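## Task

Exchange the cardboard box in the open drawer of the low, narrow three-drawer file cabinet with the yellow sponge in the open drawer of the wide three-drawer cabinet, so each ends up in the other's drawer. Then push every drawer fully closed. Both cabinets must stay roughly where they were. The robot must not tip over or finish leaning, or the task fails. Anything that stays in place only because the robot is holding it does not count.

## Robot and tools

ROBOT. TidyBot++: a wheeled base (0.54 m long, 0.50 m wide, 0.38 m tall) on four driven casters, carrying a single seven-joint arm with a two-finger gripper. The shoulder sits 0.12 m ahead of the base centre and 0.68 m up. Arm segments: upper arm 0.42 m, forearm 0.31 m, hand 0.31 m to the reported hand point. The arm begins folded with the hand aimed down, sticking up to 0.08 m past the base front. Cameras: base_camera (fixed on the base, looking forward and down) and wrist_camera (a fisheye on the hand, looking along it). Loose objects may occasionally get nudged by something.

FRAMES. Base frame: origin on the floor beneath the base centre, x ahead, y to the left, z up. hand_pose is reported in this frame, for the point between the finger pads; its z axis runs out along the fingers and the fingers close along its y axis. The odometry frame is the base frame as it was when the scene began; base_odometry heading is positive leftward, in -3.142 to 3.142. base_tilt is in degrees, positive when leaning forward or right.

execute_actions(actions, cameras). actions is a list holding one action or none (empty list = just report state and images). An action may contain:
- base: exactly one key, a relative move from where the base currently is, in its own frame. translate_m: metres, forward positive, -2 to 2. strafe_m: metres, leftward positive, -2 to 2. rotate_rad: radians, counter-clockwise from above positive, -6.3 to 6.3. A move needing over 8.667 s at its top speed is rejected.
- joints: absolute targets by name, in radians, for the one arm. joint_1_rad (any angle; turns the whole arm about vertical, positive = clockwise from above, opposite to rotate_rad); joint_2_rad shoulder, -2.249 to 2.249; joint_3_rad any angle (about 3.14 at start); joint_4_rad elbow, -2.579 to 2.579; joint_5_rad any angle; joint_6_rad wrist, -2.099 to 2.099; joint_7_rad any angle (hand down: positive is counter-clockwise from above; at 1.57 fingers open toward left/right). gripper_pos is a 0-to-1 scale, 0 open, 1 shut; pad gap is about 85 x (1 - gripper_pos) mm. Unbounded joints go the short way round, so use steps below half a turn for larger turns. Tolerances: ±0.039 for joints 1-4, ±0.056 for 5-7, ±0.03 gripper.
- speeds: optional caps for this action only: translate_m and strafe_m 0.05-0.5 m/s, rotate_rad 0.1-1.57 rad/s (defaults are the maxima).
cameras: list of base_camera, wrist_camera or all; omitted/null means all, [] none. Unknown keys or out-of-range numbers make the whole call rejected with no motion.

Planar arm geometry (joint_1_rad 0, joint_3_rad 3.14, joint_5_rad 0): segment tilt from vertical, forward positive, is joint_2_rad for the upper arm, joint_2_rad - joint_4_rad for the forearm, and that minus joint_6_rad for the hand. Reach ahead of and height above the shoulder = sum of length x sin and length x cos of those tilts. A downward hand reaches at most about 0.94 m high, only near the base.

wait(seconds): 0 to 10 s, commands nothing, returns state and images. zoom_image(camera, region): enlarges [x0, y0, x1, y1] pixels of that camera's latest full image, at most 504x504. read_manual(section): licence texts only. finished_scene(scene): ends scene 1 or 2 for good and reports success; the goal must hold on its own when called. Answering without a tool call ends everything.

READING RESULTS. base_status and joint_status report how each motion ended: done; off_target (stopped away from target, possibly still pushing); contact_stop or time_out (target dropped, holding in place); not_followed with 'joint command not followed' and 'cause:' means a self-collision check withheld the arm targets (gripper still moves) and they may be retried later. A blocked base can read done though it stopped short, since odometry counts wheel spin including slip. on_its_own lists uncommanded motion. motor_effort is percent of maximum, bracketed value the peak. 'ARM HIT' means the arm struck the base or itself. Gripper at 1 reading done means empty; off_target means something is held. Motor temperatures: warning from 60 °C (MOTOR HOT), fault at 75 °C (OVER-TEMPERATURE FAULT, arm sinks, limit_stop_at_motor_heat). A torque fault freezes the arm for 10 s.

PRACTICE. Joints omitted from an action may keep chasing old targets. Friction leaves the hand 1-2 cm off; correct by sending last command plus (wanted minus read). Held loads make the arm sag; don't command a joint to its current reading while loaded. Trust camera images over hand_pose. Avoid driving the base while the arm is caught on anything, especially above about 0.8 m, and avoid hard sideways shoves on a raised hand: both can tip the robot. Don't drop, slam or push objects and cabinets hard; don't let things fall. Odometry drifts a few centimetres over many moves.

Each tool is called after ">>>" as name([rows], argument=value, ...), one row to a line, values as JSON.

## Session

>>> execute_actions(actions=[])

Scene clock: 0.00 s.
Motor temperatures (°C, as the motors report them): [30 26 27 28 34 39 35]
base_odometry: x=+0.000 y=+0.000 heading=+0.000 (m, m, rad; odometry frame)
base_tilt: forward=-0.7 right=+0.0 (deg)
base_status: not commanded
joint_positions: joint_1_rad=+0.044 joint_2_rad=-0.308 joint_3_rad=+3.168 joint_4_rad=-2.541 joint_5_rad=-0.051 joint_6_rad=-0.907 joint_7_rad=+1.584 gripper_pos=+0.000
joint_status: not commanded
motor_effort: joint_1_rad=+0 joint_2_rad=-1 joint_3_rad=-1 joint_4_rad=+15 joint_5_rad=-1 joint_6_rad=+0 joint_7_rad=+1 (%)
hand_pose: x=+0.2411 y=+0.0062 z=+0.5786 quat_wxyz=(-0.024, +0.999, -0.044, +0.002) (m; base frame)
pictures: base_camera, wrist_camera
Images, in order (width x height): base_camera 644x364, wrist_camera 644x476.

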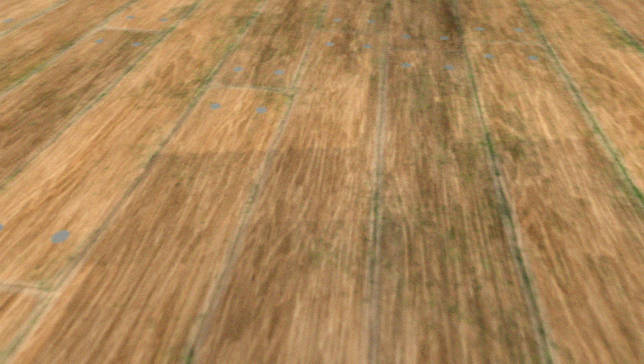

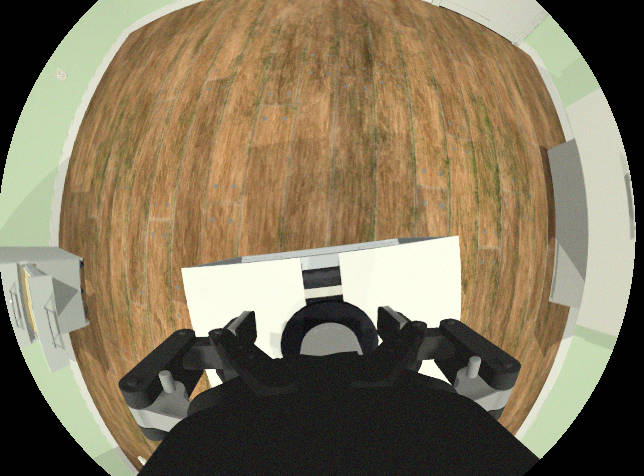

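>>> execute_actions([
  {"base":{"rotate_rad":1.5},"joints":{"joint_1_rad":0,"joint_3_rad":3.14,"joint_5_rad":0,"joint_6_rad":-0.1,"joint_4_rad":-2.3}},
])

Scene clock: 6.43 s.
Motor temperatures (°C, as the motors report them): [30 26 27 28 34 39 35]
base_odometry: x=+0.000 y=+0.000 heading=+1.499 (m, m, rad; odometry frame)
base_tilt: forward=-0.7 right=+0.0 (deg)
base_status: done
joint_positions: joint_1_rad=+0.017 joint_2_rad=-0.308 joint_3_rad=+3.153 joint_4_rad=-2.304 joint_5_rad=-0.031 joint_6_rad=-0.115 joint_7_rad=+1.584 gripper_pos=+0.000
joint_status: all done
motor_effort: joint_1_rad=+0(2) joint_2_rad=-8(9) joint_3_rad=+0(1) joint_4_rad=+21(21) joint_5_rad=-1(0) joint_6_rad=+7(6) joint_7_rad=+1(1) (%)
hand_pose: x=+0.5448 y=-0.0097 z=+0.7930 quat_wxyz=(-0.001, +0.870, -0.020, +0.493) (m; base frame)
pictures: base_camera, wrist_camera
camera_calibration (this result's frames):
wrist_camera: T_world_to_cam=[[-0.0870176, -0.995738, -0.0305556, 0.0599475], [-0.488892, 0.0694085, -0.869579, 1.01976], [0.867994, -0.0607303, -0.492848, 0.0513456], [0, 0, 0, 1]] pos_world=[0.459199, -0.00796944, 0.913895]
Images, in order (width x height): base_camera 644x364, wrist_camera 644x476.

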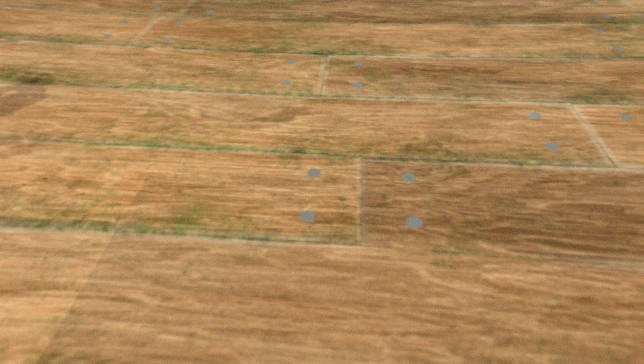

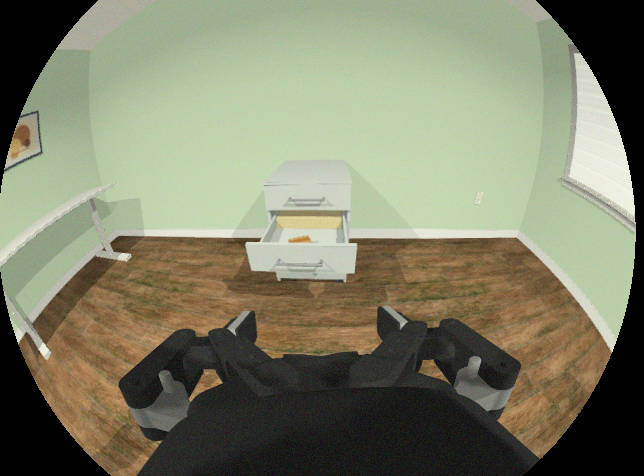

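>>> execute_actions([
  {"base":{"translate_m":0.45},"joints":{"joint_1_rad":-0.015,"joint_2_rad":0.2,"joint_3_rad":3.13,"joint_5_rad":0.03,"joint_6_rad":-1.2,"joint_4_rad":-1.6,"joint_7_rad":1.57}},
])

Scene clock: 13.93 s.
Motor temperatures (°C, as the motors report them): [30 27 27 28 34 39 35]
base_odometry: x=+0.031 y=+0.449 heading=+1.500 (m, m, rad; odometry frame)
base_tilt: forward=-0.7 right=+0.0 (deg)
base_status: done
joint_positions: joint_1_rad=+0.009 joint_2_rad=+0.201 joint_3_rad=+3.151 joint_4_rad=-1.619 joint_5_rad=-0.002 joint_6_rad=-1.167 joint_7_rad=+1.584 gripper_pos=+0.000
joint_status: all done
motor_effort: joint_1_rad=+0(1) joint_2_rad=-24(26) joint_3_rad=-1(0) joint_4_rad=+18(23) joint_5_rad=-1(1) joint_6_rad=+1(7) joint_7_rad=+0(1) (%)
hand_pose: x=+0.5556 y=-0.0064 z=+0.7090 quat_wxyz=(+0.001, +0.997, -0.003, +0.077) (m; base frame)
pictures: base_camera, wrist_camera
camera_calibration (this result's frames):
wrist_camera: T_world_to_cam=[[-0.048765, -0.998136, 0.0366857, -0.00740875], [-0.982721, 0.041381, -0.180409, 0.737249], [0.178555, -0.0448494, -0.982907, 0.731391], [0, 0, 0, 1]] pos_world=[0.593555, -0.00510059, 0.852167]
Images, in order (width x height): base_camera 644x364, wrist_camera 644x476.

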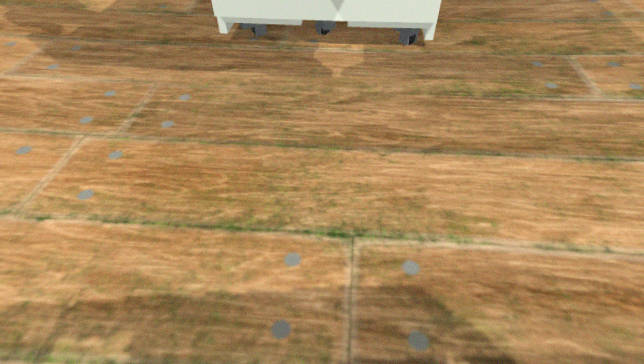

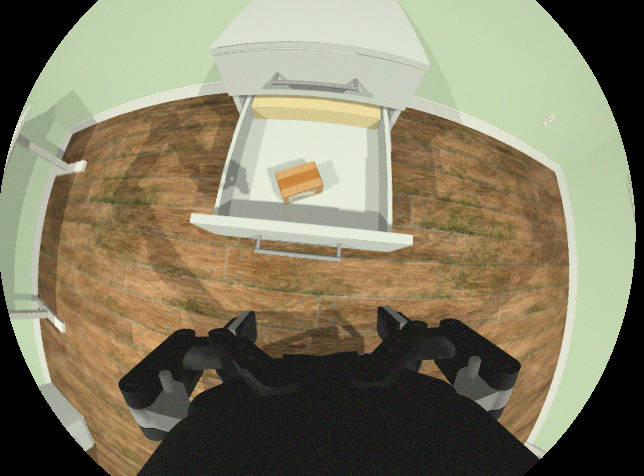

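>>> execute_actions([
  {"base":{"translate_m":0.25},"joints":{"joint_2_rad":0.298,"joint_6_rad":-1.2,"joint_4_rad":-1.673}},
])

>>> zoom_image(camera="wrist_camera", region=[200, 150, 440, 330])

Scene clock: 34.33 s.
Motor temperatures (°C, as the motors report them): [30 27 27 28 34 39 35]
base_odometry: x=+0.048 y=+0.698 heading=+1.501 (m, m, rad; odometry frame)
base_tilt: forward=-0.8 right=+0.0 (deg)
base_status: done
joint_positions: joint_1_rad=+0.009 joint_2_rad=+0.296 joint_3_rad=+3.150 joint_4_rad=-1.662 joint_5_rad=-0.001 joint_6_rad=-1.170 joint_7_rad=+1.584 gripper_pos=+0.000
joint_status: all done
motor_effort: joint_1_rad=+0(1) joint_2_rad=-26(28) joint_3_rad=-1(3) joint_4_rad=+16(18) joint_5_rad=+0(1) joint_6_rad=+0(1) joint_7_rad=+0(0) (%)
hand_pose: x=+0.5373 y=-0.0056 z=+0.6545 quat_wxyz=(+0.001, +1.000, -0.002, +0.007) (m; base frame)
pictures: base_camera, wrist_camera
camera_calibration (this result's frames):
wrist_camera: T_world_to_cam=[[-0.0411223, -0.99827, 0.0420203, -0.013083], [-0.99838, 0.0393985, -0.0410585, 0.626617], [0.039332, -0.0436406, -0.998273, 0.766032], [0, 0, 0, 1]] pos_world=[0.594934, -0.00431804, 0.790986]
Images, in order (width x height): base_camera 644x364, wrist_camera 644x476.

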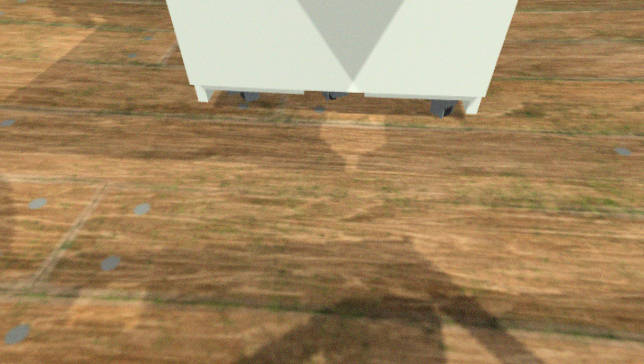

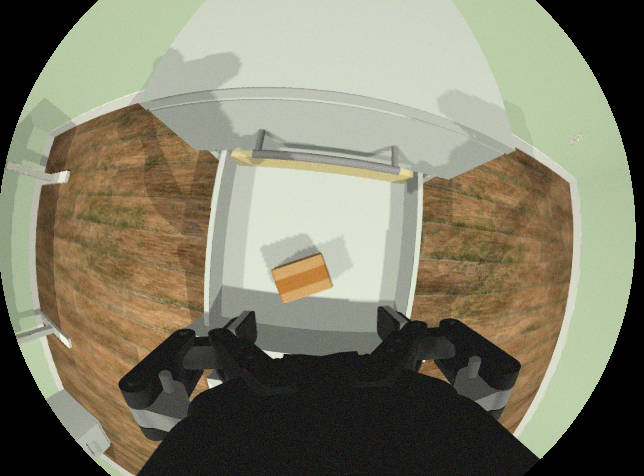

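Region (200, 150, 440, 330) of wrist_camera's 644x476 image, scaled by 2.100; it fills the top 378 rows of this view, and the rest is white.

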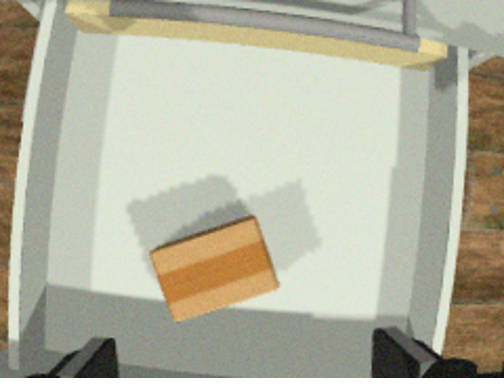

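>>> execute_actions([
  {"joints":{"joint_1_rad":-0.04,"joint_2_rad":0.516,"joint_6_rad":-0.70,"joint_4_rad":-1.92,"joint_7_rad":0.25}},
], cameras=["wrist_camera"])

Scene clock: 47.77 s.
Motor temperatures (°C, as the motors report them): [30 27 27 28 34 39 35]
base_odometry: x=+0.048 y=+0.698 heading=+1.501 (m, m, rad; odometry frame)
base_tilt: forward=-0.8 right=+0.0 (deg)
base_status: not commanded
joint_positions: joint_1_rad=-0.016 joint_2_rad=+0.514 joint_3_rad=+3.150 joint_4_rad=-1.901 joint_5_rad=-0.001 joint_6_rad=-0.730 joint_7_rad=+0.262 gripper_pos=+0.000
joint_status: all done
motor_effort: joint_1_rad=+0(0) joint_2_rad=-29(30) joint_3_rad=-2(1) joint_4_rad=+12(17) joint_5_rad=+0(0) joint_6_rad=+0(1) joint_7_rad=+0(0) (%)
hand_pose: x=+0.5337 y=+0.0041 z=+0.5020 quat_wxyz=(+0.003, +0.796, -0.606, +0.000) (m; base frame)
pictures: wrist_camera
camera_calibration (this result's frames):
wrist_camera: T_world_to_cam=[[-0.972054, -0.230443, 0.0447911, 0.495141], [-0.231859, 0.972303, -0.0294587, 0.197621], [-0.0367619, -0.0390207, -0.998562, 0.655021], [0, 0, 0, 1]] pos_world=[0.551204, -0.0524871, 0.637723]
Images, in order (width x height): wrist_camera 644x476.

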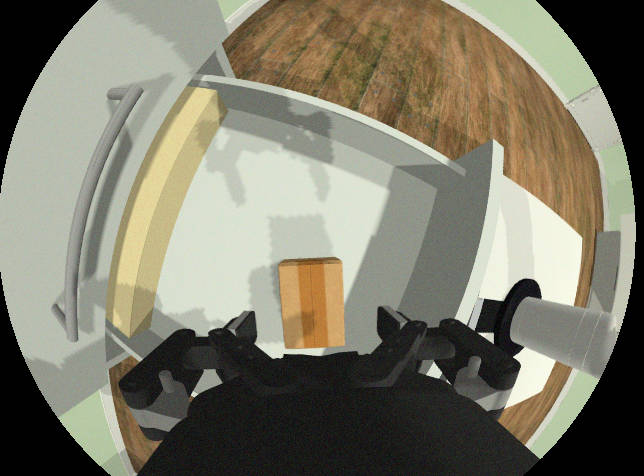

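>>> execute_actions([
  {"joints":{"joint_2_rad":0.695,"joint_6_rad":-0.45,"joint_4_rad":-1.985}},
], cameras=["wrist_camera"])

Scene clock: 54.03 s.
Motor temperatures (°C, as the motors report them): [30 27 27 28 34 39 35]
base_odometry: x=+0.048 y=+0.698 heading=+1.501 (m, m, rad; odometry frame)
base_tilt: forward=-0.7 right=+0.1 (deg)
base_status: not commanded
joint_positions: joint_1_rad=-0.016 joint_2_rad=+0.698 joint_3_rad=+3.150 joint_4_rad=-1.965 joint_5_rad=-0.001 joint_6_rad=-0.482 joint_7_rad=+0.262 gripper_pos=+0.000
joint_status: all done
motor_effort: joint_1_rad=+0(0) joint_2_rad=-30(33) joint_3_rad=-1(1) joint_4_rad=+8(11) joint_5_rad=+0(0) joint_6_rad=+0(1) joint_7_rad=+0(0) (%)
hand_pose: x=+0.5331 y=+0.0037 z=+0.4139 quat_wxyz=(+0.003, +0.796, -0.605, +0.000) (m; base frame)
pictures: wrist_camera
camera_calibration (this result's frames):
wrist_camera: T_world_to_cam=[[-0.971867, -0.231155, 0.0451889, 0.49818], [-0.23264, 0.972072, -0.0309094, 0.196318], [-0.036782, -0.0405526, -0.9985, 0.567048], [0, 0, 0, 1]] pos_world=[0.550693, -0.0526836, 0.549753]
Images, in order (width x height): wrist_camera 644x476.

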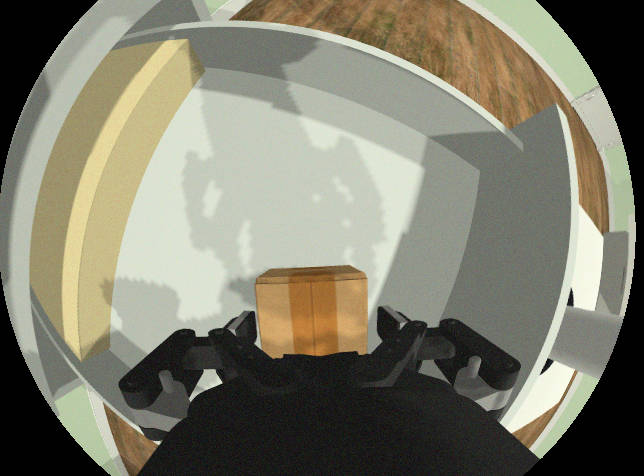

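>>> execute_actions([
  {"joints":{"gripper_pos":1}},
], cameras=["wrist_camera"])

>>> execute_actions([
  {"joints":{"joint_2_rad":0.298,"joint_6_rad":-1.2,"joint_4_rad":-1.673}},
], cameras=["wrist_camera"])

Scene clock: 58.43 s.
Motor temperatures (°C, as the motors report them): [30 27 27 28 34 39 35]
base_odometry: x=+0.048 y=+0.698 heading=+1.501 (m, m, rad; odometry frame)
base_tilt: forward=-0.8 right=+0.0 (deg)
base_status: not commanded
joint_positions: joint_1_rad=-0.016 joint_2_rad=+0.695 joint_3_rad=+3.150 joint_4_rad=-1.965 joint_5_rad=-0.001 joint_6_rad=-0.482 joint_7_rad=+0.262 gripper_pos=+0.348
joint_status: gripper_pos off_target (ended at +0.348, target +1.000)
motor_effort: joint_1_rad=+0(0) joint_2_rad=-32(32) joint_3_rad=-2(1) joint_4_rad=+8(8) joint_5_rad=-1(0) joint_6_rad=+0(2) joint_7_rad=+0(0) (%)
hand_pose: x=+0.5338 y=+0.0038 z=+0.4148 quat_wxyz=(+0.002, +0.796, -0.605, +0.001) (m; base frame)
pictures: wrist_camera
camera_calibration (this result's frames):
wrist_camera: T_world_to_cam=[[-0.971951, -0.231296, 0.0425844, 0.499992], [-0.232694, 0.972042, -0.0314161, 0.196669], [-0.0341275, -0.040444, -0.998599, 0.56658], [0, 0, 0, 1]] pos_world=[0.551068, -0.0526094, 0.550672]
Images, in order (width x height): wrist_camera 644x476.

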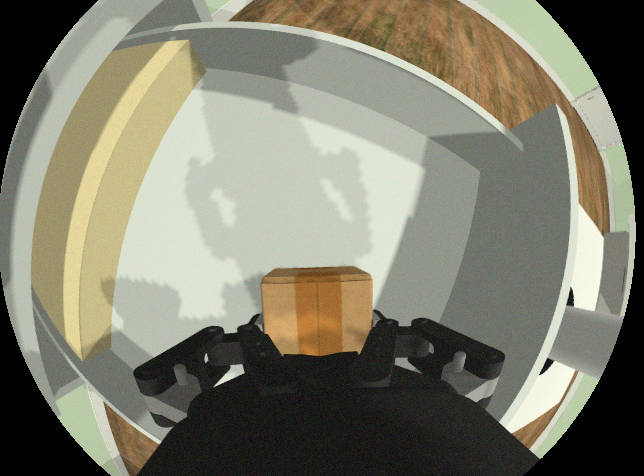

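Scene clock: 60.00 s.
Motor temperatures (°C, as the motors report them): [30 27 27 28 34 39 35]
base_odometry: x=+0.048 y=+0.698 heading=+1.501 (m, m, rad; odometry frame)
base_tilt: forward=-0.7 right=+0.0 (deg)
base_status: not commanded
joint_positions: joint_1_rad=-0.016 joint_2_rad=+0.299 joint_3_rad=+3.150 joint_4_rad=-1.696 joint_5_rad=-0.001 joint_6_rad=-1.171 joint_7_rad=+0.262 gripper_pos=+0.348
joint_status: all done
motor_effort: joint_1_rad=+0(0) joint_2_rad=-26(34) joint_3_rad=-1(1) joint_4_rad=+17(17) joint_5_rad=+0(0) joint_6_rad=+0(0) joint_7_rad=+0(0) (%)
hand_pose: x=+0.5216 y=+0.0045 z=+0.6431 quat_wxyz=(+0.009, +0.795, -0.606, -0.010) (m; base frame)
pictures: wrist_camera
camera_calibration (this result's frames):
wrist_camera: T_world_to_cam=[[-0.970918, -0.230191, 0.0658045, 0.463086], [-0.23208, 0.972435, -0.0225757, 0.19427], [-0.0587939, -0.0371911, -0.997577, 0.80636], [0, 0, 0, 1]] pos_world=[0.542114, -0.0523276, 0.778319]
Images, in order (width x height): wrist_camera 644x476.

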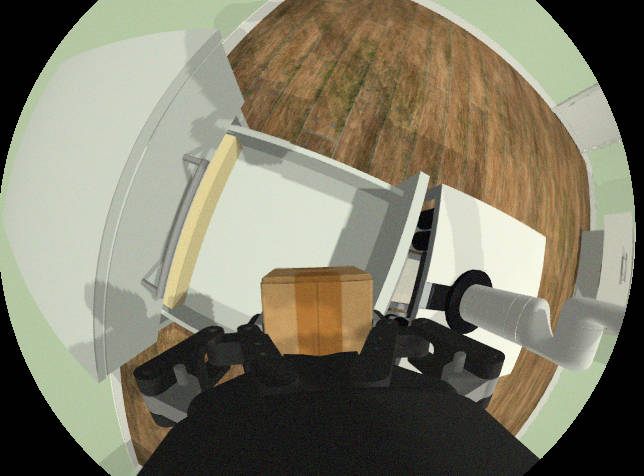

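>>> execute_actions([
  {"base":{"translate_m":-0.75},"joints":{"joint_1_rad":0,"joint_2_rad":-0.1,"joint_6_rad":-0.7,"joint_4_rad":-1.9,"joint_7_rad":1.57}},
], cameras=[])

>>> execute_actions([
  {"base":{"rotate_rad":3.08}},
])

Scene clock: 68.23 s.
Motor temperatures (°C, as the motors report them): [30 27 27 28 34 39 35]
base_odometry: x=-0.002 y=-0.050 heading=+1.503 (m, m, rad; odometry frame)
base_tilt: forward=-0.8 right=+0.0 (deg)
base_status: done
joint_positions: joint_1_rad=-0.016 joint_2_rad=-0.097 joint_3_rad=+3.147 joint_4_rad=-1.884 joint_5_rad=+0.004 joint_6_rad=-0.734 joint_7_rad=+1.550 gripper_pos=+0.348
joint_status: all done
motor_effort: joint_1_rad=+0(4) joint_2_rad=-16(29) joint_3_rad=-1(5) joint_4_rad=+21(23) joint_5_rad=+0(2) joint_6_rad=+5(5) joint_7_rad=+0(0) (%)
hand_pose: x=+0.5664 y=+0.0054 z=+0.7801 quat_wxyz=(-0.003, +0.952, -0.004, +0.306) (m; base frame)
pictures: none
No camera images: the call's "cameras" was empty. Leave "cameras" out to get every camera's image.

Scene clock: 71.57 s.
Motor temperatures (°C, as the motors report them): [30 27 27 28 34 39 35]
base_odometry: x=-0.002 y=-0.050 heading=-1.702 (m, m, rad; odometry frame)
base_tilt: forward=-0.8 right=+0.0 (deg)
base_status: done
joint_positions: joint_1_rad=-0.013 joint_2_rad=-0.097 joint_3_rad=+3.140 joint_4_rad=-1.884 joint_5_rad=+0.004 joint_6_rad=-0.730 joint_7_rad=+1.550 gripper_pos=+0.348
joint_status: not commanded
motor_effort: joint_1_rad=+0(2) joint_2_rad=-15(17) joint_3_rad=-1(3) joint_4_rad=+22(21) joint_5_rad=-1(0) joint_6_rad=+5(5) joint_7_rad=+1(1) (%)
hand_pose: x=+0.5672 y=+0.0071 z=+0.7807 quat_wxyz=(-0.004, +0.952, -0.002, +0.307) (m; base frame)
pictures: base_camera, wrist_camera
camera_calibration (this result's frames):
wrist_camera: T_world_to_cam=[[-0.0543848, -0.998513, 0.00370233, 0.0329381], [-0.794823, 0.0410458, -0.605452, 0.986341], [0.604399, -0.0358701, -0.795874, 0.412786], [0, 0, 0, 1]] pos_world=[0.53627, 0.00721067, 0.925586]
Images, in order (width x height): base_camera 644x364, wrist_camera 644x476.

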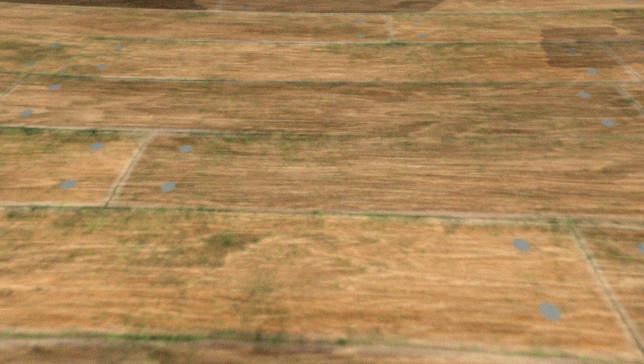

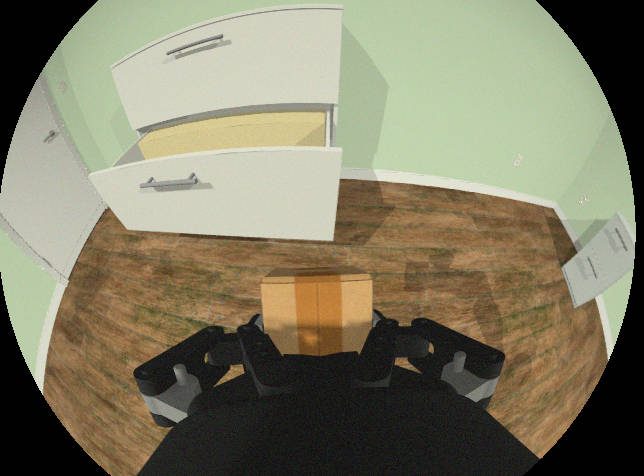

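>>> zoom_image(camera="wrist_camera", region=[524, 190, 644, 320])

>>> execute_actions([
  {"base":{"strafe_m":0.36},"joints":{"joint_2_rad":0.15,"joint_6_rad":-1.65,"joint_4_rad":-1.15}},
])

Region (524, 190, 644, 320) of wrist_camera's 644x476 image, scaled by 3.877; it fills the left 465 columns of this view, and the rest is white.

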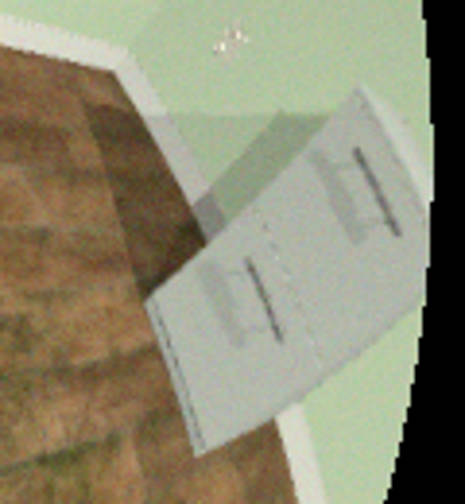

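Scene clock: 78.97 s.
Motor temperatures (°C, as the motors report them): [30 27 27 28 34 39 35]
base_odometry: x=+0.355 y=-0.096 heading=-1.701 (m, m, rad; odometry frame)
base_tilt: forward=-0.8 right=+0.0 (deg)
base_status: done
joint_positions: joint_1_rad=-0.013 joint_2_rad=+0.140 joint_3_rad=+3.136 joint_4_rad=-1.175 joint_5_rad=+0.004 joint_6_rad=-1.619 joint_7_rad=+1.550 gripper_pos=+0.348
joint_status: all done
motor_effort: joint_1_rad=+0(2) joint_2_rad=-22(22) joint_3_rad=-1(3) joint_4_rad=+19(23) joint_5_rad=-1(1) joint_6_rad=+2(5) joint_7_rad=+1(0) (%)
hand_pose: x=+0.5458 y=+0.0075 z=+0.8733 quat_wxyz=(+0.000, +0.995, -0.002, +0.103) (m; base frame)
pictures: base_camera, wrist_camera
camera_calibration (this result's frames):
wrist_camera: T_world_to_cam=[[-0.0470657, -0.9984, 0.0313404, 0.00378878], [-0.9721, 0.0385629, -0.231375, 0.795497], [0.229796, -0.0413558, -0.97236, 0.858052], [0, 0, 0, 1]] pos_world=[0.576303, 0.00859153, 1.01827]
Images, in order (width x height): base_camera 644x364, wrist_camera 644x476.

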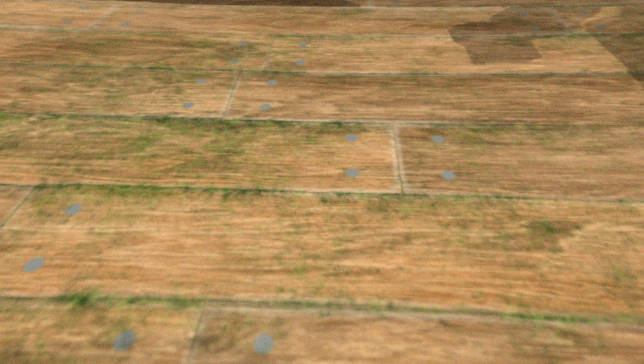

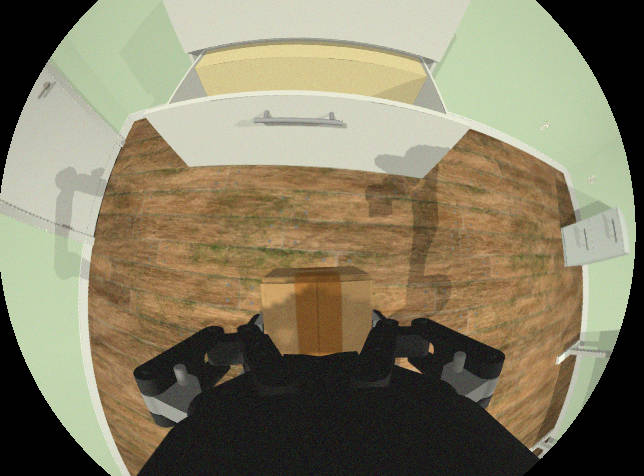

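>>> execute_actions([
  {"base":{"rotate_rad":-0.1}},
], cameras=[])

>>> execute_actions([
  {"base":{"translate_m":0.5},"joints":{"joint_6_rad":-1.85}},
])

Scene clock: 85.03 s.
Motor temperatures (°C, as the motors report them): [30 27 27 28 34 39 35]
base_odometry: x=+0.355 y=-0.096 heading=-1.801 (m, m, rad; odometry frame)
base_tilt: forward=-0.7 right=+0.0 (deg)
base_status: done
joint_positions: joint_1_rad=-0.004 joint_2_rad=+0.141 joint_3_rad=+3.135 joint_4_rad=-1.175 joint_5_rad=+0.005 joint_6_rad=-1.619 joint_7_rad=+1.550 gripper_pos=+0.348
joint_status: not commanded
motor_effort: joint_1_rad=+0(3) joint_2_rad=-22(23) joint_3_rad=-2(1) joint_4_rad=+19(20) joint_5_rad=+0(1) joint_6_rad=+2(2) joint_7_rad=+1(0) (%)
hand_pose: x=+0.5460 y=+0.0039 z=+0.8731 quat_wxyz=(+0.000, +0.995, -0.006, +0.103) (m; base frame)
pictures: none
No camera images: the call's "cameras" was empty. Leave "cameras" out to get every camera's image.

Scene clock: 87.47 s.
Motor temperatures (°C, as the motors report them): [30 27 27 28 34 39 35]
base_odometry: x=+0.241 y=-0.583 heading=-1.801 (m, m, rad; odometry frame)
base_tilt: forward=-0.8 right=+0.0 (deg)
base_status: done
joint_positions: joint_1_rad=-0.004 joint_2_rad=+0.157 joint_3_rad=+3.135 joint_4_rad=-1.172 joint_5_rad=+0.005 joint_6_rad=-1.841 joint_7_rad=+1.550 gripper_pos=+0.348
joint_status: all done
motor_effort: joint_1_rad=+0(1) joint_2_rad=-22(25) joint_3_rad=+0(2) joint_4_rad=+17(19) joint_5_rad=+0(0) joint_6_rad=-1(3) joint_7_rad=+0(0) (%)
hand_pose: x=+0.4812 y=+0.0033 z=+0.8616 quat_wxyz=(+0.002, +1.000, -0.006, -0.014) (m; base frame)
pictures: base_camera, wrist_camera
camera_calibration (this result's frames):
wrist_camera: T_world_to_cam=[[-0.0468438, -0.99785, 0.0458339, -0.0157162], [-0.998897, 0.0469396, 0.0010147, 0.542741], [-0.00316395, -0.0457358, -0.998949, 0.996354], [0, 0, 0, 1]] pos_world=[0.544559, 0.00441063, 0.995476]
Images, in order (width x height): base_camera 644x364, wrist_camera 644x476.

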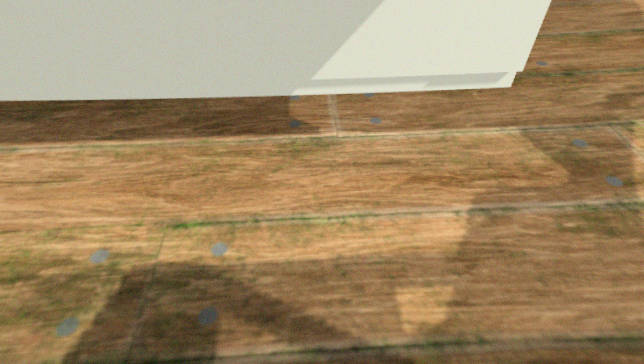

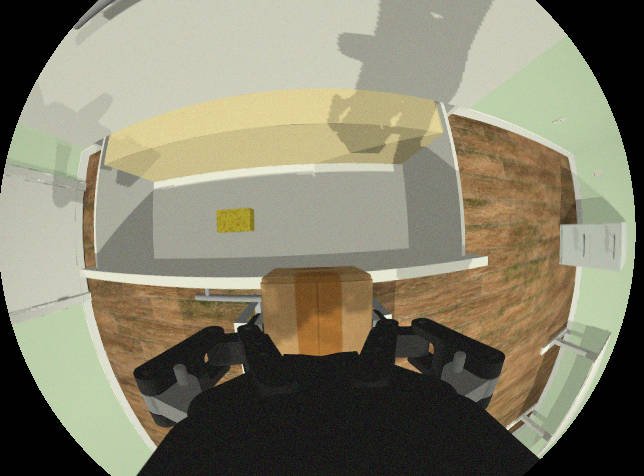

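>>> execute_actions([
  {"base":{"translate_m":0.13},"joints":{"joint_2_rad":0.17,"joint_4_rad":-1.4,"joint_6_rad":-1.55}},
], cameras=[])

>>> execute_actions([
  {"joints":{"joint_2_rad":0.204,"joint_4_rad":-2.0,"joint_6_rad":-0.92}},
])

Scene clock: 102.30 s.
Motor temperatures (°C, as the motors report them): [30 27 27 28 34 39 35]
base_odometry: x=+0.211 y=-0.709 heading=-1.802 (m, m, rad; odometry frame)
base_tilt: forward=-0.8 right=+0.0 (deg)
base_status: done
joint_positions: joint_1_rad=-0.004 joint_2_rad=+0.178 joint_3_rad=+3.135 joint_4_rad=-1.384 joint_5_rad=+0.005 joint_6_rad=-1.578 joint_7_rad=+1.550 gripper_pos=+0.348
joint_status: all done
motor_effort: joint_1_rad=+0(0) joint_2_rad=-23(27) joint_3_rad=-1(1) joint_4_rad=+19(19) joint_5_rad=-1(1) joint_6_rad=+0(1) joint_7_rad=+0(0) (%)
hand_pose: x=+0.5086 y=+0.0036 z=+0.7875 quat_wxyz=(+0.002, +1.000, -0.005, +0.001) (m; base frame)
pictures: none
No camera images: the call's "cameras" was empty. Leave "cameras" out to get every camera's image.

Scene clock: 104.13 s.
Motor temperatures (°C, as the motors report them): [30 27 27 28 34 39 35]
base_odometry: x=+0.211 y=-0.709 heading=-1.802 (m, m, rad; odometry frame)
base_tilt: forward=-0.7 right=+0.0 (deg)
base_status: not commanded
joint_positions: joint_1_rad=-0.004 joint_2_rad=+0.196 joint_3_rad=+3.135 joint_4_rad=-1.981 joint_5_rad=+0.005 joint_6_rad=-0.953 joint_7_rad=+1.550 gripper_pos=+0.348
joint_status: all done
motor_effort: joint_1_rad=+0(0) joint_2_rad=-21(23) joint_3_rad=-1(2) joint_4_rad=+15(18) joint_5_rad=+0(0) joint_6_rad=+0(1) joint_7_rad=+0(0) (%)
hand_pose: x=+0.4628 y=+0.0036 z=+0.6040 quat_wxyz=(+0.001, +1.000, -0.004, +0.006) (m; base frame)
pictures: base_camera, wrist_camera
camera_calibration (this result's frames):
wrist_camera: T_world_to_cam=[[-0.0446007, -0.998094, 0.0426521, -0.00358528], [-0.998345, 0.042979, -0.038213, 0.548114], [0.036307, -0.0442858, -0.998359, 0.720371], [0, 0, 0, 1]] pos_world=[0.520893, 0.00476641, 0.740287]
Images, in order (width x height): base_camera 644x364, wrist_camera 644x476.

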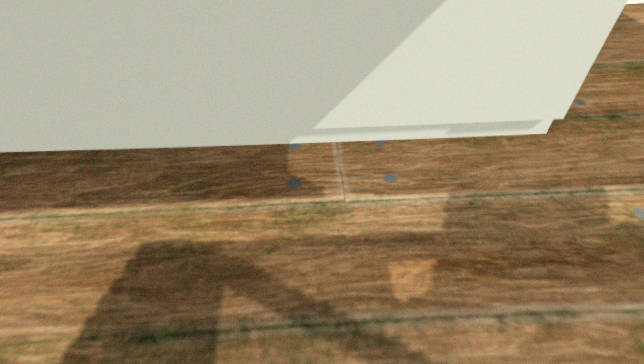

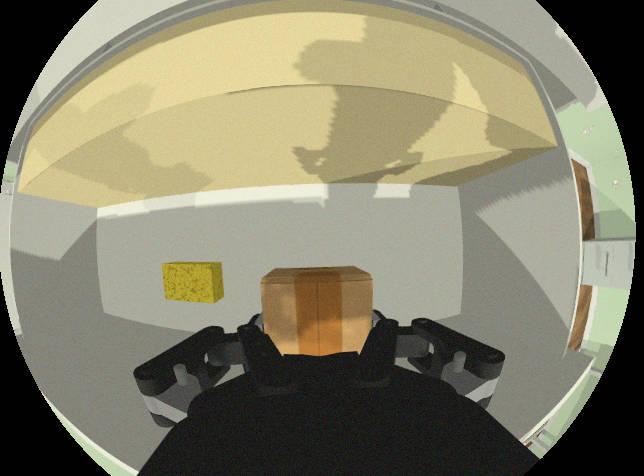

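>>> execute_actions([
  {"joints":{"joint_2_rad":0.576,"joint_4_rad":-2.22,"joint_6_rad":-0.335}},
], cameras=["wrist_camera"])

Scene clock: 109.97 s.
Motor temperatures (°C, as the motors report them): [30 27 27 28 34 39 35]
base_odometry: x=+0.211 y=-0.709 heading=-1.802 (m, m, rad; odometry frame)
base_tilt: forward=-0.7 right=+0.0 (deg)
base_status: not commanded
joint_positions: joint_1_rad=-0.004 joint_2_rad=+0.576 joint_3_rad=+3.135 joint_4_rad=-2.198 joint_5_rad=+0.005 joint_6_rad=-0.366 joint_7_rad=+1.550 gripper_pos=+0.348
joint_status: all done
motor_effort: joint_1_rad=+0(0) joint_2_rad=-25(28) joint_3_rad=-2(2) joint_4_rad=+6(15) joint_5_rad=-1(1) joint_6_rad=+0(1) joint_7_rad=+1(0) (%)
hand_pose: x=+0.4613 y=+0.0047 z=+0.4300 quat_wxyz=(-0.001, +1.000, -0.003, +0.001) (m; base frame)
pictures: wrist_camera
camera_calibration (this result's frames):
wrist_camera: T_world_to_cam=[[-0.0433319, -0.998307, 0.038806, 0.0059732], [-0.998722, 0.0422727, -0.0277117, 0.535594], [0.0260244, -0.0399572, -0.998862, 0.551689], [0, 0, 0, 1]] pos_world=[0.52081, 0.00536603, 0.565672]
Images, in order (width x height): wrist_camera 644x476.

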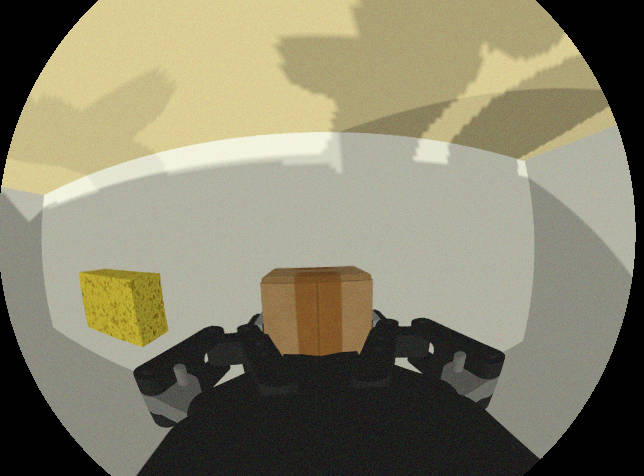

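>>> execute_actions([
  {"joints":{"joint_2_rad":0.635,"joint_4_rad":-2.23,"joint_6_rad":-0.265}},
], cameras=["wrist_camera"])

Scene clock: 114.30 s.
Motor temperatures (°C, as the motors report them): [30 27 27 28 34 39 35]
base_odometry: x=+0.211 y=-0.709 heading=-1.802 (m, m, rad; odometry frame)
base_tilt: forward=-0.7 right=+0.0 (deg)
base_status: not commanded
joint_positions: joint_1_rad=-0.004 joint_2_rad=+0.631 joint_3_rad=+3.135 joint_4_rad=-2.206 joint_5_rad=+0.005 joint_6_rad=-0.295 joint_7_rad=+1.550 gripper_pos=+0.348
joint_status: all done
motor_effort: joint_1_rad=+0(0) joint_2_rad=-26(28) joint_3_rad=-2(2) joint_4_rad=+5(7) joint_5_rad=-1(1) joint_6_rad=+0(0) joint_7_rad=+1(0) (%)
hand_pose: x=+0.4639 y=+0.0049 z=+0.4102 quat_wxyz=(-0.001, +1.000, -0.004, +0.004) (m; base frame)
pictures: wrist_camera
camera_calibration (this result's frames):
wrist_camera: T_world_to_cam=[[-0.0437209, -0.998328, 0.0378178, 0.00763869], [-0.99849, 0.0424052, -0.0349191, 0.540461], [0.033257, -0.0392873, -0.998674, 0.528456], [0, 0, 0, 1]] pos_world=[0.522404, 0.00546919, 0.546339]
Images, in order (width x height): wrist_camera 644x476.

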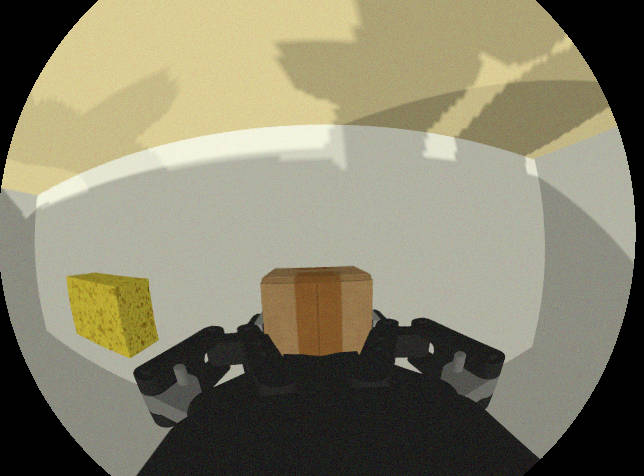

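No contact yet; a little lower.

>>> execute_actions([
  {"joints":{"joint_2_rad":0.665,"joint_6_rad":-0.245}},
], cameras=[])

>>> execute_actions([
  {"joints":{"gripper_pos":0}},
], cameras=["wrist_camera"])

Scene clock: 118.07 s.
Motor temperatures (°C, as the motors report them): [30 27 27 28 34 39 35]
base_odometry: x=+0.211 y=-0.709 heading=-1.802 (m, m, rad; odometry frame)
base_tilt: forward=-0.7 right=+0.0 (deg)
base_status: not commanded
joint_positions: joint_1_rad=-0.004 joint_2_rad=+0.632 joint_3_rad=+3.135 joint_4_rad=-2.210 joint_5_rad=+0.005 joint_6_rad=-0.289 joint_7_rad=+1.550 gripper_pos=+0.348
joint_status: all done
motor_effort: joint_1_rad=+0(0) joint_2_rad=-21(26) joint_3_rad=-1(1) joint_4_rad=+6(6) joint_5_rad=+0(0) joint_6_rad=+2(1) joint_7_rad=+1(1) (%)
hand_pose: x=+0.4638 y=+0.0050 z=+0.4097 quat_wxyz=(-0.001, +1.000, -0.004, +0.006) (m; base frame)
pictures: none
No camera images: the call's "cameras" was empty. Leave "cameras" out to get every camera's image.

Scene clock: 119.17 s.
Motor temperatures (°C, as the motors report them): [30 27 27 28 34 39 35]
base_odometry: x=+0.211 y=-0.709 heading=-1.802 (m, m, rad; odometry frame)
base_tilt: forward=-0.8 right=+0.0 (deg)
base_status: not commanded
joint_positions: joint_1_rad=-0.004 joint_2_rad=+0.661 joint_3_rad=+3.135 joint_4_rad=-2.210 joint_5_rad=+0.005 joint_6_rad=-0.278 joint_7_rad=+1.550 gripper_pos=+0.000
joint_status: all done
motor_effort: joint_1_rad=+0(0) joint_2_rad=-27(28) joint_3_rad=-1(2) joint_4_rad=+4(6) joint_5_rad=+0(1) joint_6_rad=+0(1) joint_7_rad=+0(0) (%)
hand_pose: x=+0.4589 y=+0.0050 z=+0.3997 quat_wxyz=(-0.001, +1.000, -0.004, -0.004) (m; base frame)
pictures: wrist_camera
camera_calibration (this result's frames):
wrist_camera: T_world_to_cam=[[-0.0431332, -0.99833, 0.0384305, 0.00732986], [-0.998923, 0.0424371, -0.0187493, 0.52883], [0.0170871, -0.0391978, -0.999085, 0.525639], [0, 0, 0, 1]] pos_world=[0.519596, 0.0054795, 0.534792]
Images, in order (width x height): wrist_camera 644x476.

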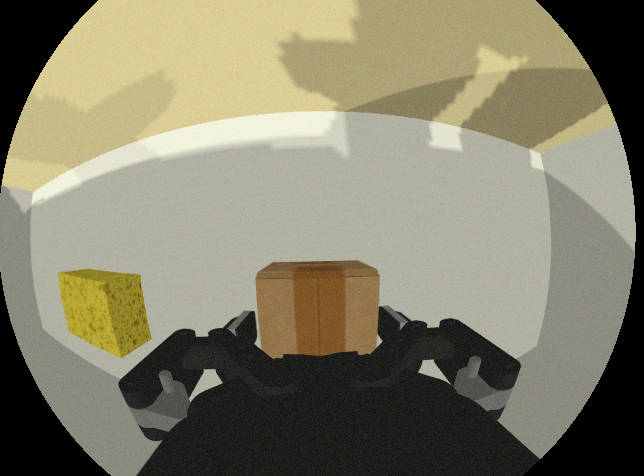

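>>> execute_actions([
  {"joints":{"joint_2_rad":0.375,"joint_4_rad":-2.11,"joint_6_rad":-0.667}},
], cameras=[])

>>> execute_actions([
  {"base":{"strafe_m":0.188},"joints":{"joint_7_rad":-0.02}},
], cameras=["wrist_camera"])

Scene clock: 124.80 s.
Motor temperatures (°C, as the motors report them): [30 27 27 28 34 39 35]
base_odometry: x=+0.211 y=-0.709 heading=-1.802 (m, m, rad; odometry frame)
base_tilt: forward=-0.8 right=+0.0 (deg)
base_status: not commanded
joint_positions: joint_1_rad=-0.004 joint_2_rad=+0.377 joint_3_rad=+3.135 joint_4_rad=-2.133 joint_5_rad=+0.005 joint_6_rad=-0.636 joint_7_rad=+1.550 gripper_pos=+0.000
joint_status: all done
motor_effort: joint_1_rad=+0(0) joint_2_rad=-23(29) joint_3_rad=-1(2) joint_4_rad=+10(11) joint_5_rad=+0(1) joint_6_rad=+0(0) joint_7_rad=+0(1) (%)
hand_pose: x=+0.4583 y=+0.0041 z=+0.5083 quat_wxyz=(+0.000, +1.000, -0.003, -0.002) (m; base frame)
pictures: none
No camera images: the call's "cameras" was empty. Leave "cameras" out to get every camera's image.

Scene clock: 126.60 s.
Motor temperatures (°C, as the motors report them): [30 27 27 28 34 39 35]
base_odometry: x=+0.394 y=-0.753 heading=-1.802 (m, m, rad; odometry frame)
base_tilt: forward=-0.7 right=+0.0 (deg)
base_status: done
joint_positions: joint_1_rad=-0.003 joint_2_rad=+0.377 joint_3_rad=+3.135 joint_4_rad=-2.132 joint_5_rad=+0.005 joint_6_rad=-0.637 joint_7_rad=-0.012 gripper_pos=+0.000
joint_status: all done
motor_effort: joint_1_rad=+0(4) joint_2_rad=-22(23) joint_3_rad=-1(4) joint_4_rad=+10(11) joint_5_rad=+0(2) joint_6_rad=+0(0) joint_7_rad=+0(1) (%)
hand_pose: x=+0.4585 y=+0.0041 z=+0.5084 quat_wxyz=(+0.001, +0.708, -0.707, -0.001) (m; base frame)
pictures: wrist_camera
camera_calibration (this result's frames):
wrist_camera: T_world_to_cam=[[-0.998421, 0.0348097, 0.0440947, 0.433161], [0.03363, 0.999064, -0.0272205, 0.0573935], [-0.045001, -0.0256946, -0.998656, 0.66247], [0, 0, 0, 1]] pos_world=[0.460359, -0.0553961, 0.644042]
Images, in order (width x height): wrist_camera 644x476.

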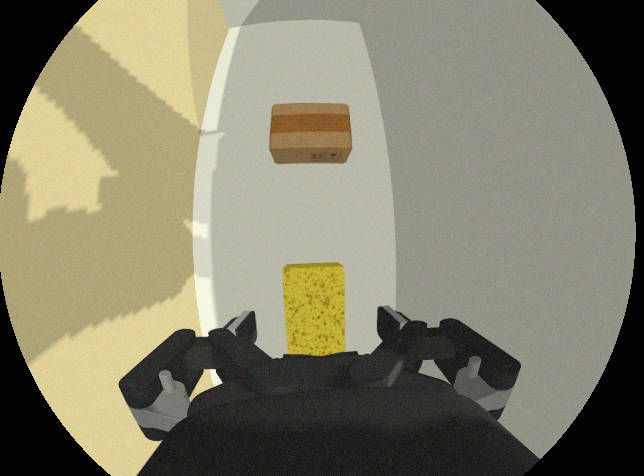

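>>> execute_actions([
  {"joints":{"joint_1_rad":-0.07,"joint_2_rad":0.635,"joint_4_rad":-2.23,"joint_6_rad":-0.275}},
], cameras=["wrist_camera"])

Scene clock: 131.33 s.
Motor temperatures (°C, as the motors report them): [30 27 27 28 34 39 35]
base_odometry: x=+0.394 y=-0.753 heading=-1.802 (m, m, rad; odometry frame)
base_tilt: forward=-0.7 right=+0.0 (deg)
base_status: not commanded
joint_positions: joint_1_rad=-0.048 joint_2_rad=+0.635 joint_3_rad=+3.135 joint_4_rad=-2.209 joint_5_rad=+0.005 joint_6_rad=-0.307 joint_7_rad=-0.012 gripper_pos=+0.000
joint_status: all done
motor_effort: joint_1_rad=+0(0) joint_2_rad=-26(28) joint_3_rad=-1(2) joint_4_rad=+5(10) joint_5_rad=+0(0) joint_6_rad=+0(1) joint_7_rad=+1(1) (%)
hand_pose: x=+0.4576 y=+0.0200 z=+0.4089 quat_wxyz=(+0.002, +0.723, -0.691, -0.004) (m; base frame)
pictures: wrist_camera
camera_calibration (this result's frames):
wrist_camera: T_world_to_cam=[[-0.998753, -0.0093912, 0.0490338, 0.435121], [-0.0106008, 0.999644, -0.0244676, 0.0580274], [-0.0487866, -0.0249568, -0.998497, 0.565132], [0, 0, 0, 1]] pos_world=[0.462764, -0.0398165, 0.544367]
Images, in order (width x height): wrist_camera 644x476.

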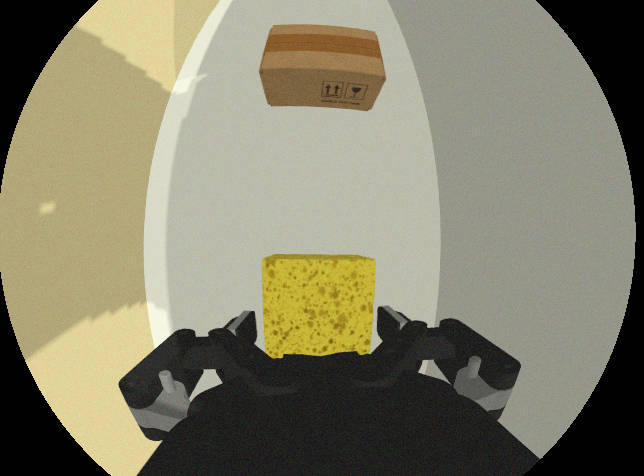

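>>> execute_actions([
  {"joints":{"gripper_pos":1}},
], cameras=[])

>>> execute_actions([
  {"joints":{"joint_2_rad":0.204,"joint_4_rad":-1.97,"joint_6_rad":-0.98}},
], cameras=[])

>>> execute_actions([
  {"joints":{"joint_2_rad":0.1,"joint_4_rad":-1.4,"joint_6_rad":-1.67}},
])

Scene clock: 135.30 s.
Motor temperatures (°C, as the motors report them): [30 27 27 28 34 39 35]
base_odometry: x=+0.394 y=-0.753 heading=-1.802 (m, m, rad; odometry frame)
base_tilt: forward=-0.8 right=+0.0 (deg)
base_status: not commanded
joint_positions: joint_1_rad=-0.048 joint_2_rad=+0.628 joint_3_rad=+3.135 joint_4_rad=-2.212 joint_5_rad=+0.005 joint_6_rad=-0.305 joint_7_rad=-0.012 gripper_pos=+0.386
joint_status: gripper_pos off_target (ended at +0.386, target +1.000)
motor_effort: joint_1_rad=+0(0) joint_2_rad=-26(27) joint_3_rad=-1(2) joint_4_rad=+5(9) joint_5_rad=+0(1) joint_6_rad=+0(4) joint_7_rad=+0(1) (%)
hand_pose: x=+0.4577 y=+0.0200 z=+0.4108 quat_wxyz=(+0.001, +0.723, -0.691, -0.002) (m; base frame)
pictures: none
No camera images: the call's "cameras" was empty. Leave "cameras" out to get every camera's image.

Scene clock: 136.90 s.
Motor temperatures (°C, as the motors report them): [30 27 27 28 34 39 35]
base_odometry: x=+0.394 y=-0.753 heading=-1.802 (m, m, rad; odometry frame)
base_tilt: forward=-0.7 right=-0.1 (deg)
base_status: not commanded
joint_positions: joint_1_rad=-0.048 joint_2_rad=+0.207 joint_3_rad=+3.135 joint_4_rad=-1.995 joint_5_rad=+0.005 joint_6_rad=-0.951 joint_7_rad=-0.012 gripper_pos=+0.386
joint_status: all done
motor_effort: joint_1_rad=+0(0) joint_2_rad=-21(28) joint_3_rad=-1(2) joint_4_rad=+14(14) joint_5_rad=-1(0) joint_6_rad=+0(1) joint_7_rad=+0(0) (%)
hand_pose: x=+0.4555 y=+0.0185 z=+0.5969 quat_wxyz=(+0.005, +0.723, -0.691, -0.003) (m; base frame)
pictures: none
No camera images: the call's "cameras" was empty. Leave "cameras" out to get every camera's image.

Scene clock: 138.70 s.
Motor temperatures (°C, as the motors report them): [30 27 27 28 34 39 35]
base_odometry: x=+0.394 y=-0.753 heading=-1.802 (m, m, rad; odometry frame)
base_tilt: forward=-0.8 right=+0.0 (deg)
base_status: not commanded
joint_positions: joint_1_rad=-0.048 joint_2_rad=+0.109 joint_3_rad=+3.135 joint_4_rad=-1.421 joint_5_rad=+0.005 joint_6_rad=-1.639 joint_7_rad=-0.012 gripper_pos=+0.386
joint_status: all done
motor_effort: joint_1_rad=+0(0) joint_2_rad=-20(22) joint_3_rad=-1(1) joint_4_rad=+17(17) joint_5_rad=+0(0) joint_6_rad=+0(1) joint_7_rad=+0(1) (%)
hand_pose: x=+0.4696 y=+0.0188 z=+0.8018 quat_wxyz=(+0.011, +0.722, -0.692, -0.008) (m; base frame)
pictures: base_camera, wrist_camera
camera_calibration (this result's frames):
wrist_camera: T_world_to_cam=[[-0.9977, -0.00522987, 0.067589, 0.412355], [-0.0074129, 0.999458, -0.0320882, 0.0735507], [-0.0673845, -0.0325154, -0.997197, 0.965792], [0, 0, 0, 1]] pos_world=[0.477031, -0.0399511, 0.937575]
Images, in order (width x height): base_camera 644x364, wrist_camera 644x476.

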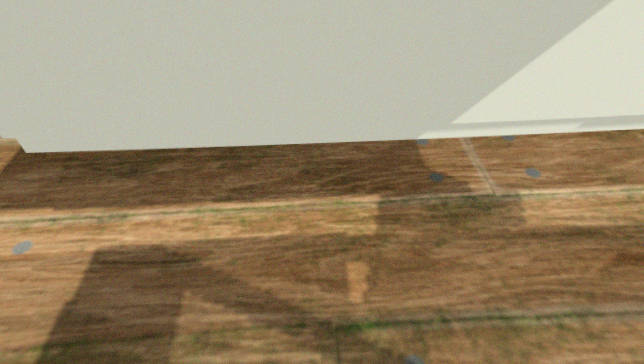

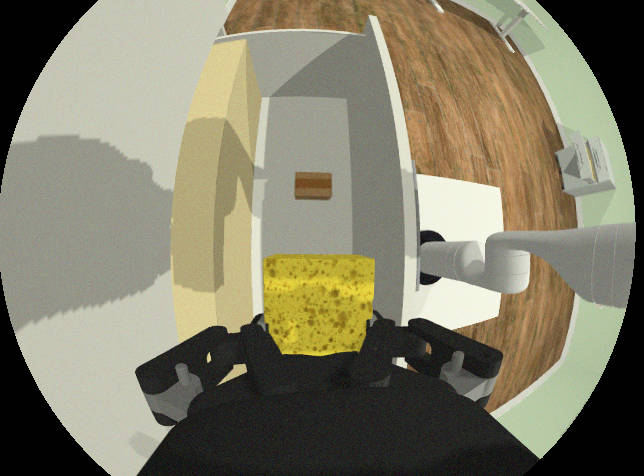

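>>> execute_actions([
  {"base":{"translate_m":-0.25},"joints":{"joint_1_rad":-0.27,"joint_7_rad":-0.26}},
], cameras=[])

>>> execute_actions([
  {"joints":{"joint_2_rad":0.266,"joint_4_rad":-2.36,"joint_6_rad":-0.2}},
])

Scene clock: 153.57 s.
Motor temperatures (°C, as the motors report them): [30 27 27 28 34 39 35]
base_odometry: x=+0.452 y=-0.509 heading=-1.803 (m, m, rad; odometry frame)
base_tilt: forward=-0.7 right=+0.0 (deg)
base_status: done
joint_positions: joint_1_rad=-0.253 joint_2_rad=+0.097 joint_3_rad=+3.135 joint_4_rad=-1.421 joint_5_rad=+0.005 joint_6_rad=-1.640 joint_7_rad=-0.235 gripper_pos=+0.386
joint_status: all done
motor_effort: joint_1_rad=+0(1) joint_2_rad=-19(24) joint_3_rad=-2(0) joint_4_rad=+17(18) joint_5_rad=+0(1) joint_6_rad=+0(1) joint_7_rad=+0(1) (%)
hand_pose: x=+0.4569 y=+0.0896 z=+0.8060 quat_wxyz=(+0.008, +0.716, -0.698, -0.002) (m; base frame)
pictures: none
No camera images: the call's "cameras" was empty. Leave "cameras" out to get every camera's image.

Scene clock: 155.87 s.
Motor temperatures (°C, as the motors report them): [30 27 27 28 34 39 35]
base_odometry: x=+0.452 y=-0.509 heading=-1.803 (m, m, rad; odometry frame)
base_tilt: forward=-0.8 right=+0.0 (deg)
base_status: not commanded
joint_positions: joint_1_rad=-0.253 joint_2_rad=+0.254 joint_3_rad=+3.135 joint_4_rad=-2.339 joint_5_rad=+0.005 joint_6_rad=-0.232 joint_7_rad=-0.235 gripper_pos=+0.386
joint_status: all done
motor_effort: joint_1_rad=+0(0) joint_2_rad=-19(22) joint_3_rad=-1(1) joint_4_rad=+10(17) joint_5_rad=+0(0) joint_6_rad=+2(2) joint_7_rad=+0(0) (%)
hand_pose: x=+0.4729 y=+0.0954 z=+0.5252 quat_wxyz=(-0.135, +0.708, -0.688, +0.081) (m; base frame)
pictures: base_camera, wrist_camera
camera_calibration (this result's frames):
wrist_camera: T_world_to_cam=[[-0.965011, 0.0161007, -0.261714, 0.590216], [0.00119173, 0.998372, 0.0570259, -0.0626593], [0.262206, 0.0547188, -0.963459, 0.510794], [0, 0, 0, 1]] pos_world=[0.435707, 0.0251044, 0.65017]
Images, in order (width x height): base_camera 644x364, wrist_camera 644x476.

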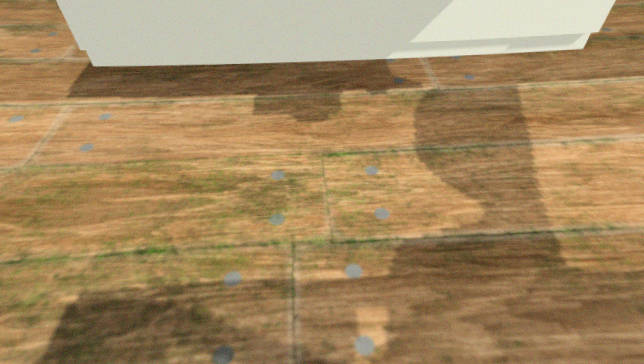

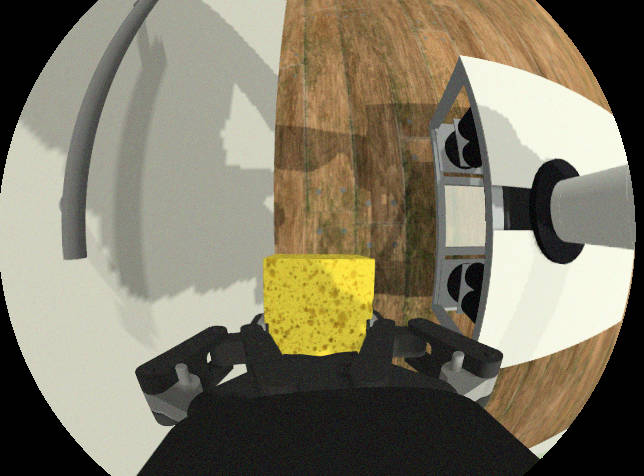

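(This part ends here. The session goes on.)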